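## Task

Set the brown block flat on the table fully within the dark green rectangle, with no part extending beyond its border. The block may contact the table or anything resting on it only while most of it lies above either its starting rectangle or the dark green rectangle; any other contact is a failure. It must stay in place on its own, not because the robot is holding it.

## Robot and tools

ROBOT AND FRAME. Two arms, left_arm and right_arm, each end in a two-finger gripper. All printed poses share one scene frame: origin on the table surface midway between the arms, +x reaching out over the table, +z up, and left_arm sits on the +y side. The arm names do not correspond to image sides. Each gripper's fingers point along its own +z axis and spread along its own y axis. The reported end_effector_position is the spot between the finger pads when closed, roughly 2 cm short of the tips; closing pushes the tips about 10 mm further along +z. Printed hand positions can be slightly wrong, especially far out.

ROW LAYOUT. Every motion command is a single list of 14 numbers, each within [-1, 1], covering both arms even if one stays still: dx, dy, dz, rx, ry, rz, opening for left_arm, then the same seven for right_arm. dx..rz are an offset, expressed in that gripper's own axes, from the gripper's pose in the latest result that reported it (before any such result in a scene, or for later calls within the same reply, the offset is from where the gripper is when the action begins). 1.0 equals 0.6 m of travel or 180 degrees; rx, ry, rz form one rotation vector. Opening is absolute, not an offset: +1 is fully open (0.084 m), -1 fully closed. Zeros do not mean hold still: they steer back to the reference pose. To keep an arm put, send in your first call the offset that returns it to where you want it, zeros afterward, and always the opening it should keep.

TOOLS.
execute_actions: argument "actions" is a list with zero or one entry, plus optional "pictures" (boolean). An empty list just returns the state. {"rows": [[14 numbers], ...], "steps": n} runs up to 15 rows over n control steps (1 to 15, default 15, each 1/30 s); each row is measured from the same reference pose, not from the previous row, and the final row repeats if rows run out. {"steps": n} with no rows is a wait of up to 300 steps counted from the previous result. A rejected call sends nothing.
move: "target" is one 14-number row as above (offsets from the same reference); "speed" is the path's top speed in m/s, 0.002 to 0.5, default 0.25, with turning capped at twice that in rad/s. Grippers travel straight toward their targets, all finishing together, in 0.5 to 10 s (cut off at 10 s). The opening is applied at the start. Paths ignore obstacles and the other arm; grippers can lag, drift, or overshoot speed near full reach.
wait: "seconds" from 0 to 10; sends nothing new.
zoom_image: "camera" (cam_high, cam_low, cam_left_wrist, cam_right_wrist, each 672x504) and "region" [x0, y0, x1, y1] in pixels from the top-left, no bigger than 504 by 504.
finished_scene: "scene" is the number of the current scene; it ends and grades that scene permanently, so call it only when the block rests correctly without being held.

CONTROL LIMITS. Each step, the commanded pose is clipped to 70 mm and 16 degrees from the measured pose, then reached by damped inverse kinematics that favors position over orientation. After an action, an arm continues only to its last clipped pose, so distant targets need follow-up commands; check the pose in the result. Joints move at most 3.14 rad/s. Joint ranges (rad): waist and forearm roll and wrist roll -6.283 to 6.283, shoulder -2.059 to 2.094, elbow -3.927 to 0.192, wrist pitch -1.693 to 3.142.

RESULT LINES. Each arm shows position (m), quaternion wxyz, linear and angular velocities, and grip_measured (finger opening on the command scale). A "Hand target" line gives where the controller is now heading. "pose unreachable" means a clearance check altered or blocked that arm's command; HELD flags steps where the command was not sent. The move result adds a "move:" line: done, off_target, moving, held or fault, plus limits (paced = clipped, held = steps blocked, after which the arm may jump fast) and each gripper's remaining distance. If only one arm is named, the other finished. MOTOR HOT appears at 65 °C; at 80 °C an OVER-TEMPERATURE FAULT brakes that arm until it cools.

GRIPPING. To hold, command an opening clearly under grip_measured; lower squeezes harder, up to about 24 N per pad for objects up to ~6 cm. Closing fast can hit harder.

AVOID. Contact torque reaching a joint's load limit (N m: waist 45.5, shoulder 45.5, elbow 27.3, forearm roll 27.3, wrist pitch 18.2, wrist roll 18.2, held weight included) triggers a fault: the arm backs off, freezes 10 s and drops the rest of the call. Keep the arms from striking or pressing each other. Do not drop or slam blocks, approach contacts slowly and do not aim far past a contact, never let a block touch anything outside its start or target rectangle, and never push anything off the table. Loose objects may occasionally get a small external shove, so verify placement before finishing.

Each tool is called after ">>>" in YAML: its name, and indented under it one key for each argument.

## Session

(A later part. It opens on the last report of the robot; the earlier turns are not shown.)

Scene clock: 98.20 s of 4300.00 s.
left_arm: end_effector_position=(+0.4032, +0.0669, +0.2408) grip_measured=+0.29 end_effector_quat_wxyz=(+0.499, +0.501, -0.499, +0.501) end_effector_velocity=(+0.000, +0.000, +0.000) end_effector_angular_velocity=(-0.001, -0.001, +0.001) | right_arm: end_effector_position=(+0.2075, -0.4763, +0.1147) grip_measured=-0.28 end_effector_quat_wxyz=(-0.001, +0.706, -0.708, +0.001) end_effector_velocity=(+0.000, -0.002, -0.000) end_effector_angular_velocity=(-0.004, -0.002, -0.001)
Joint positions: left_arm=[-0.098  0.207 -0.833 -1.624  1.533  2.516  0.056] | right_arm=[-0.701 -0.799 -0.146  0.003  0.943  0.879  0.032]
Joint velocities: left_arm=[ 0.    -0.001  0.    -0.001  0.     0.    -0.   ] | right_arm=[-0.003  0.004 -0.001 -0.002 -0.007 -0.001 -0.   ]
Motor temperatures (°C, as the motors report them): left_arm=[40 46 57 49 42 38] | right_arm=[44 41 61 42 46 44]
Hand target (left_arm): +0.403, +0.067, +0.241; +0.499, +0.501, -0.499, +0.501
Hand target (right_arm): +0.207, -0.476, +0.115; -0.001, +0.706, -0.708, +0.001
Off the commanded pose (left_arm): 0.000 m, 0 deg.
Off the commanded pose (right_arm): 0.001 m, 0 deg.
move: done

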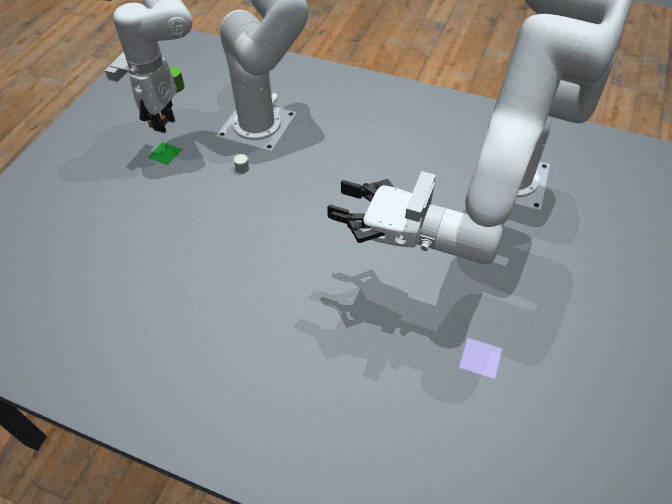

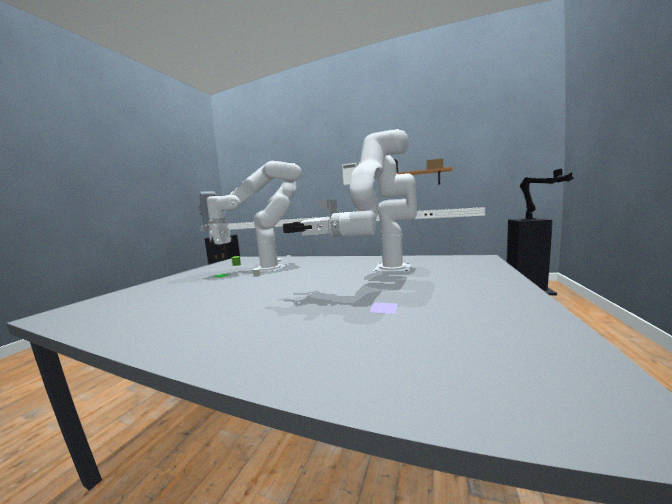

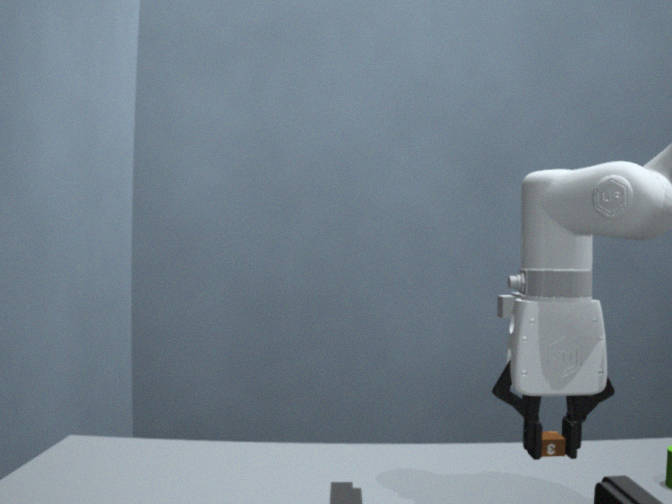

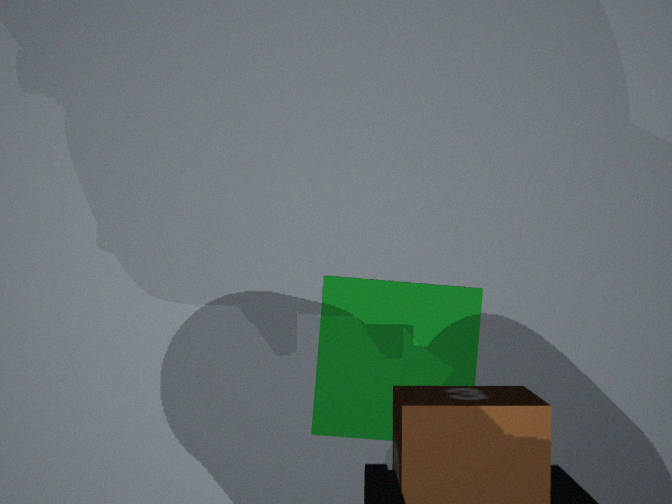

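>>> move:
  target: [0,0,0,0,0,0,0.3,0.006,-0.01,0.142,0,0,0.024,-0.7]
  speed: 0.15

>>> zoom_image:
  camera: "cam_high"
  region: [135, 120, 195, 175]

>>> zoom_image:
  camera: "cam_low"
  region: [200, 255, 240, 285]

Scene clock: 107.73 s of 4300.00 s.
left_arm: end_effector_position=(+0.4032, +0.0669, +0.2408) grip_measured=+0.29 end_effector_quat_wxyz=(+0.499, +0.501, -0.499, +0.501) end_effector_velocity=(-0.000, +0.000, -0.001) end_effector_angular_velocity=(+0.001, -0.000, +0.000) | right_arm: end_effector_position=(+0.2136, -0.4799, +0.0299) grip_measured=-0.28 end_effector_quat_wxyz=(+0.001, -0.679, +0.734, -0.001) end_effector_velocity=(+0.002, -0.002, -0.001) end_effector_angular_velocity=(-0.002, -0.002, +0.001)
Joint positions: left_arm=[-0.098  0.207 -0.833 -1.624  1.533  2.516  0.056] | right_arm=[-0.695 -0.406 -0.072  0.005  0.476  0.958  0.032]
Joint velocities: left_arm=[ 0.     0.     0.     0.001 -0.001  0.001 -0.   ] | right_arm=[ 0.001  0.014 -0.006  0.    -0.01  -0.    -0.   ]
Motor temperatures (°C, as the motors report them): left_arm=[40 46 57 49 42 38] | right_arm=[44 41 62 42 46 44]
Hand target (left_arm): +0.403, +0.067, +0.241; +0.499, +0.501, -0.499, +0.501
Hand target (right_arm): +0.214, -0.480, +0.030; -0.001, +0.679, -0.734, +0.001
Off the commanded pose (left_arm): 0.000 m, 0 deg.
Off the commanded pose (right_arm): 0.000 m, 0 deg.
After step 90, 5.33 s passed at rest.
move: done

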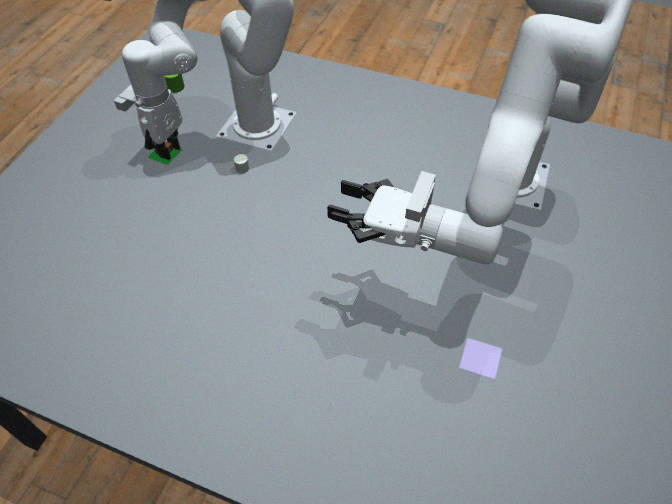

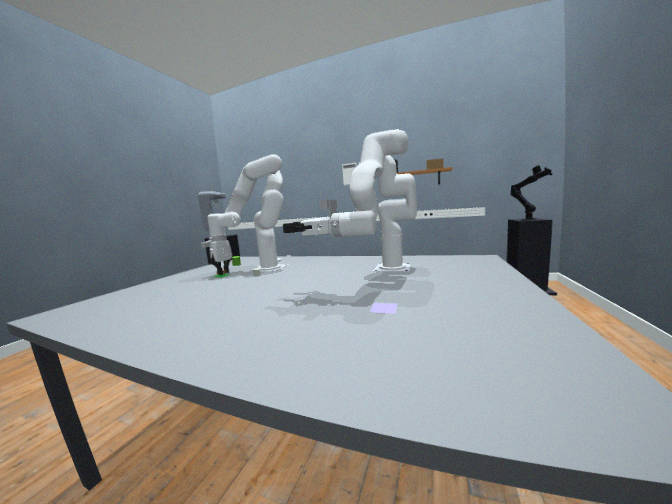

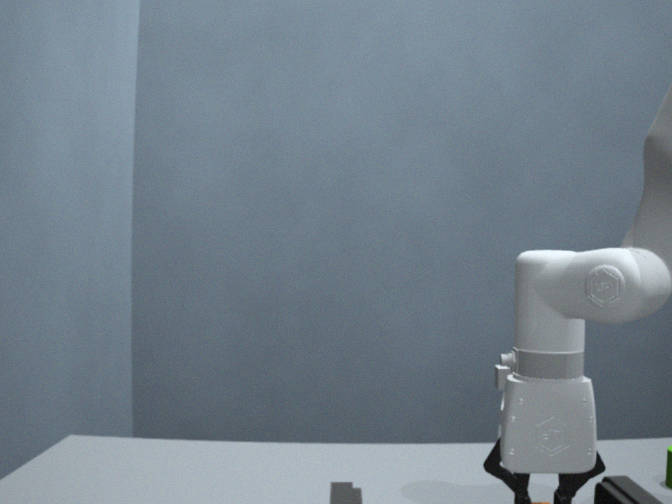

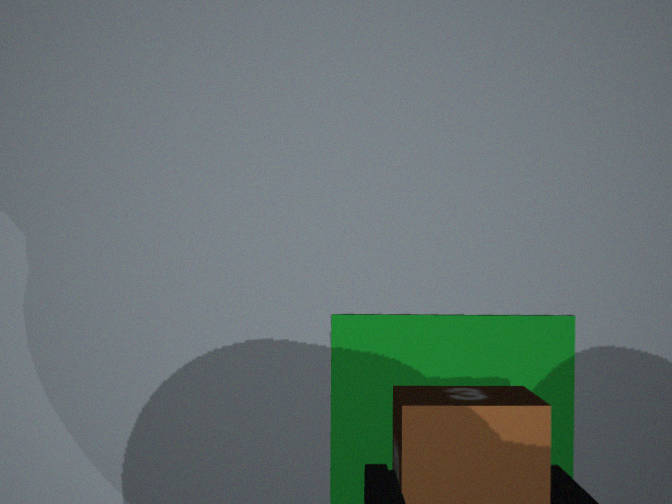

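Region (135, 120, 195, 175) of cam_high's 672x504 image, scaled by 8.400, with more detail than that image has; it fills the top 462 rows of this view, and the rest is white.

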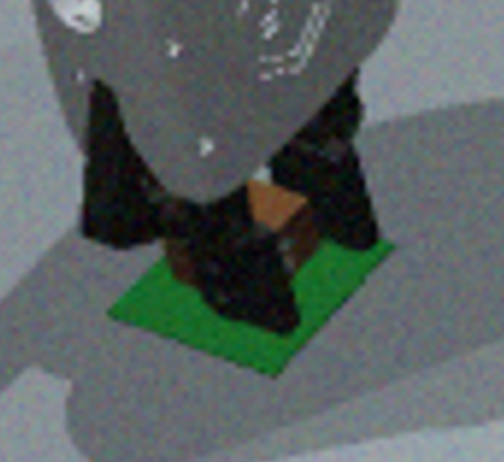

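Region (200, 255, 240, 285) of cam_low's 672x504 image, scaled by 12.600, with more detail than that image has; it fills the top 378 rows of this view, and the rest is white.

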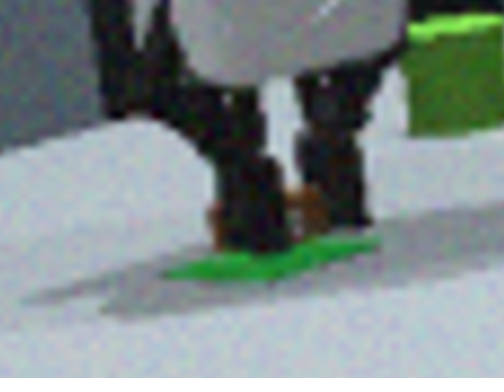

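>>> move:
  target: [0,0,0,0,0,0,0.3,0.002,0,0.012,0,0,0,-0.7]
  speed: 0.03

>>> execute_actions:
  actions:
    - {"rows":[[0,0,0,0,0,0,0.3,0,0,0,0,0,0,0.3]],"steps":10}
  pictures: false

>>> move:
  target: [0,0,0,0,0,0,0.3,0,0,-0.09,0,0,0,0.3]

Scene clock: 115.23 s of 4300.00 s.
left_arm: end_effector_position=(+0.4032, +0.0669, +0.2408) grip_measured=+0.29 end_effector_quat_wxyz=(+0.499, +0.501, -0.499, +0.501) end_effector_velocity=(-0.000, -0.000, +0.000) end_effector_angular_velocity=(+0.000, -0.002, -0.001) | right_arm: end_effector_position=(+0.2135, -0.4810, +0.0228) grip_measured=-0.28 end_effector_quat_wxyz=(+0.001, -0.679, +0.734, -0.001) end_effector_velocity=(+0.001, -0.001, -0.001) end_effector_angular_velocity=(-0.002, -0.003, +0.001)
Joint positions: left_arm=[-0.098  0.207 -0.833 -1.624  1.533  2.516  0.056] | right_arm=[-0.699 -0.362 -0.073  0.006  0.432  0.954  0.032]
Joint velocities: left_arm=[ 0.    -0.    -0.     0.001  0.001  0.002 -0.   ] | right_arm=[-0.     0.007 -0.001  0.    -0.01  -0.001 -0.   ]
Motor temperatures (°C, as the motors report them): left_arm=[40 46 57 49 42 38] | right_arm=[44 41 61 42 46 44]
Hand target (left_arm): +0.403, +0.067, +0.241; +0.499, +0.501, -0.499, +0.501
Hand target (right_arm): +0.214, -0.481, +0.023; -0.001, +0.679, -0.734, +0.001
Off the commanded pose (left_arm): 0.000 m, 0 deg.
Off the commanded pose (right_arm): 0.000 m, 0 deg.
After step 90, 3.77 s passed at rest.
move: done

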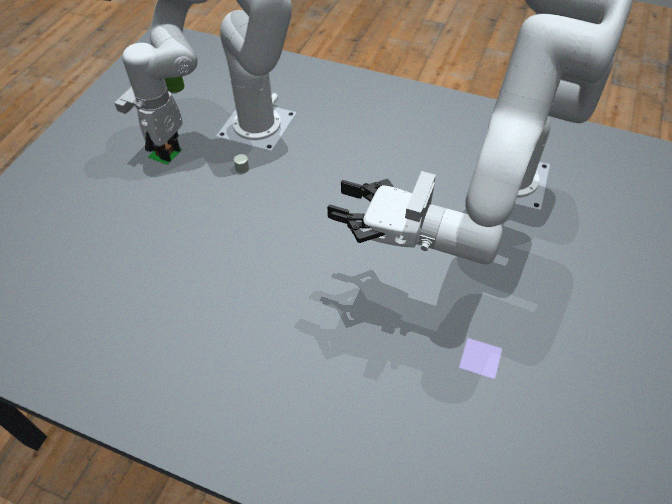

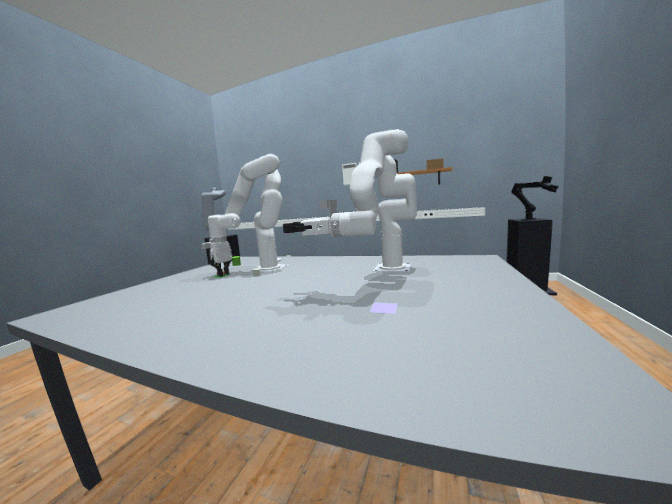

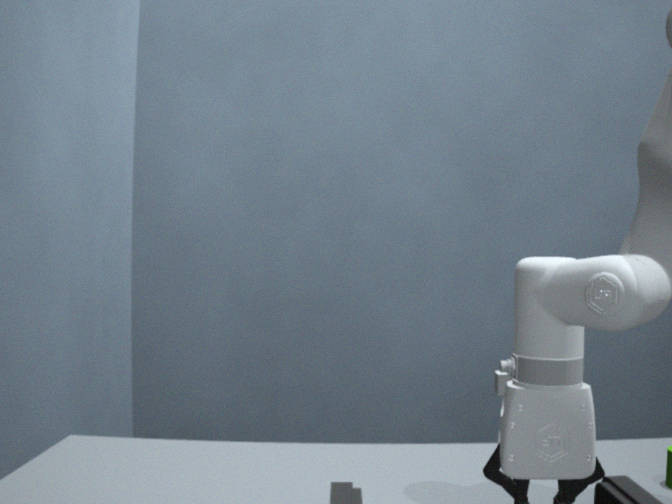

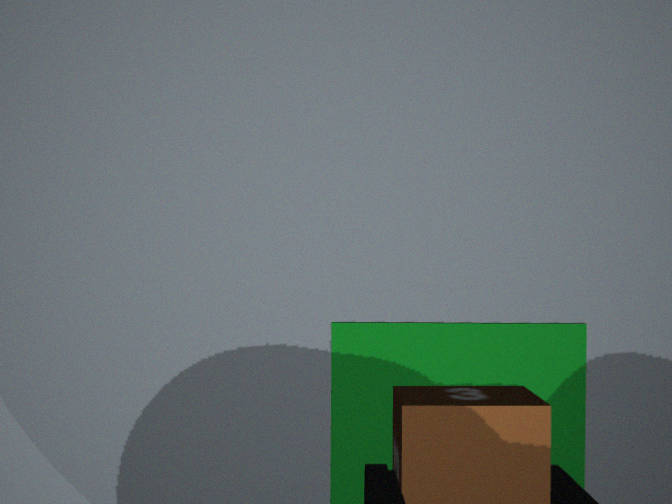

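Scene clock: 115.57 s of 4300.00 s.
left_arm: end_effector_position=(+0.4032, +0.0669, +0.2408) grip_measured=+0.29 end_effector_quat_wxyz=(+0.499, +0.501, -0.499, +0.501) end_effector_velocity=(-0.000, -0.000, +0.000) end_effector_angular_velocity=(-0.001, -0.000, -0.002) | right_arm: end_effector_position=(+0.2135, -0.4810, +0.0229) grip_measured=+0.29 end_effector_quat_wxyz=(+0.001, -0.679, +0.734, -0.001) end_effector_velocity=(-0.000, +0.000, -0.000) end_effector_angular_velocity=(+0.001, +0.000, -0.001)
Joint positions: left_arm=[-0.098  0.207 -0.833 -1.624  1.533  2.516  0.056] | right_arm=[-0.699 -0.362 -0.073  0.006  0.432  0.954  0.056]
Joint velocities: left_arm=[ 0.    -0.     0.     0.001  0.002  0.001 -0.   ] | right_arm=[-0.001  0.    -0.     0.001  0.     0.     0.003]
Motor temperatures (°C, as the motors report them): left_arm=[40 46 57 49 42 38] | right_arm=[44 41 61 42 46 44]
Hand target (left_arm): +0.403, +0.067, +0.241; +0.499, +0.501, -0.499, +0.501
Hand target (right_arm): +0.214, -0.481, +0.023; -0.001, +0.679, -0.734, +0.001
Off the commanded pose (left_arm): 0.000 m, 0 deg.
Off the commanded pose (right_arm): 0.000 m, 0 deg.
Steps of this call (steps 1 to 10: all 10 steps of this action). Readings (end_effector_position):
1: left_arm (+0.4032, +0.0669, +0.2408) | right_arm (+0.2135, -0.4810, +0.0228)
2: left_arm (+0.4032, +0.0669, +0.2408) | right_arm (+0.2136, -0.4810, +0.0228)
4: left_arm (+0.4032, +0.0669, +0.2408) | right_arm (+0.2136, -0.4810, +0.0228)
8: left_arm (+0.4032, +0.0669, +0.2408) | right_arm (+0.2136, -0.4810, +0.0229)
10: the state above

Scene clock: 116.77 s of 4300.00 s.
left_arm: end_effector_position=(+0.4032, +0.0669, +0.2408) grip_measured=+0.29 end_effector_quat_wxyz=(+0.499, +0.501, -0.499, +0.501) end_effector_velocity=(-0.000, -0.000, +0.000) end_effector_angular_velocity=(+0.000, -0.001, -0.002) | right_arm: end_effector_position=(+0.2133, -0.4810, +0.0764) grip_measured=+0.29 end_effector_quat_wxyz=(+0.001, -0.679, +0.734, -0.001) end_effector_velocity=(-0.001, +0.000, +0.002) end_effector_angular_velocity=(-0.001, +0.001, +0.001)
Joint positions: left_arm=[-0.098  0.207 -0.833 -1.624  1.533  2.516  0.056] | right_arm=[-0.7   -0.629 -0.11   0.004  0.737  0.955  0.056]
Joint velocities: left_arm=[-0.    -0.001 -0.001  0.002  0.001 -0.001 -0.   ] | right_arm=[ 0.    -0.01  -0.    -0.001  0.01  -0.    -0.   ]
Motor temperatures (°C, as the motors report them): left_arm=[40 46 57 49 42 38] | right_arm=[44 40 61 42 46 44]
Hand target (left_arm): +0.403, +0.067, +0.241; +0.499, +0.501, -0.499, +0.501
Hand target (right_arm): +0.213, -0.481, +0.077; -0.001, +0.679, -0.734, +0.001
Off the commanded pose (left_arm): 0.000 m, 0 deg.
Off the commanded pose (right_arm): 0.000 m, 0 deg.
move: done

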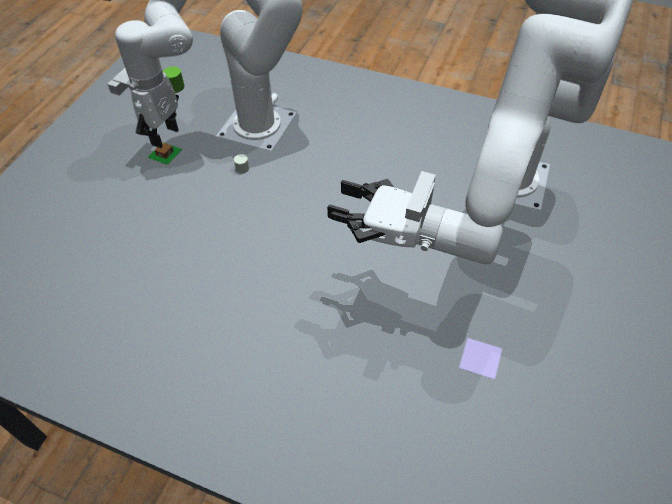

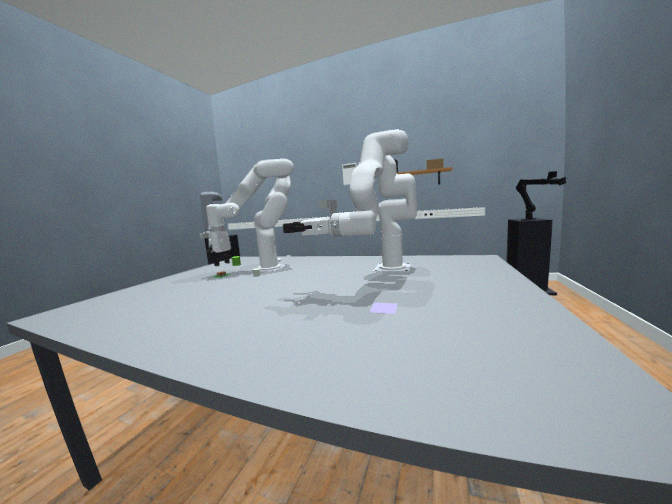

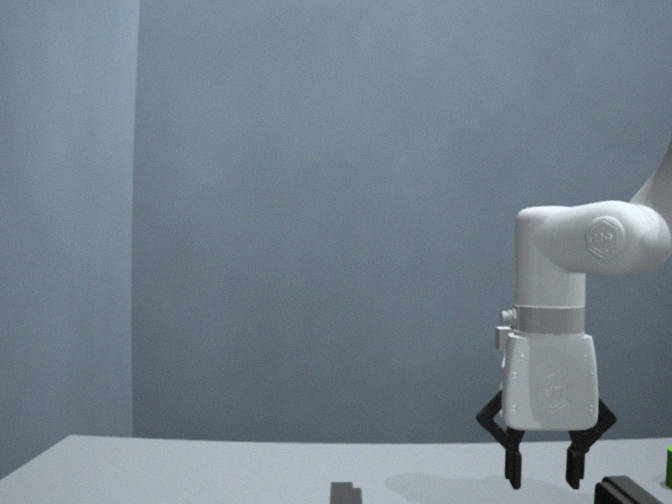

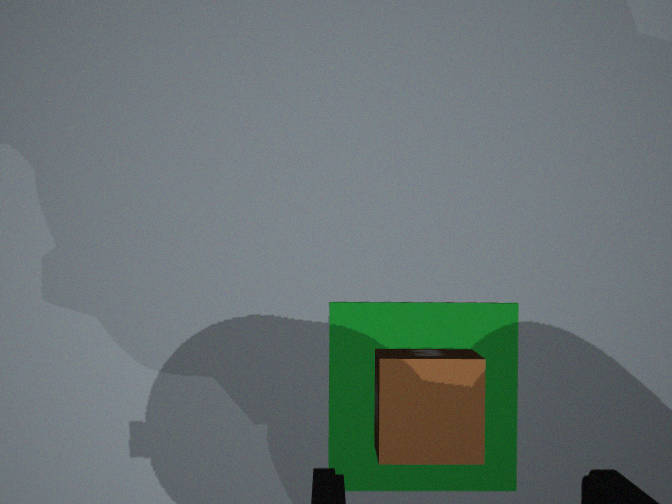

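>>> finished_scene:
  scene: 2

The scene is finished: the task was done.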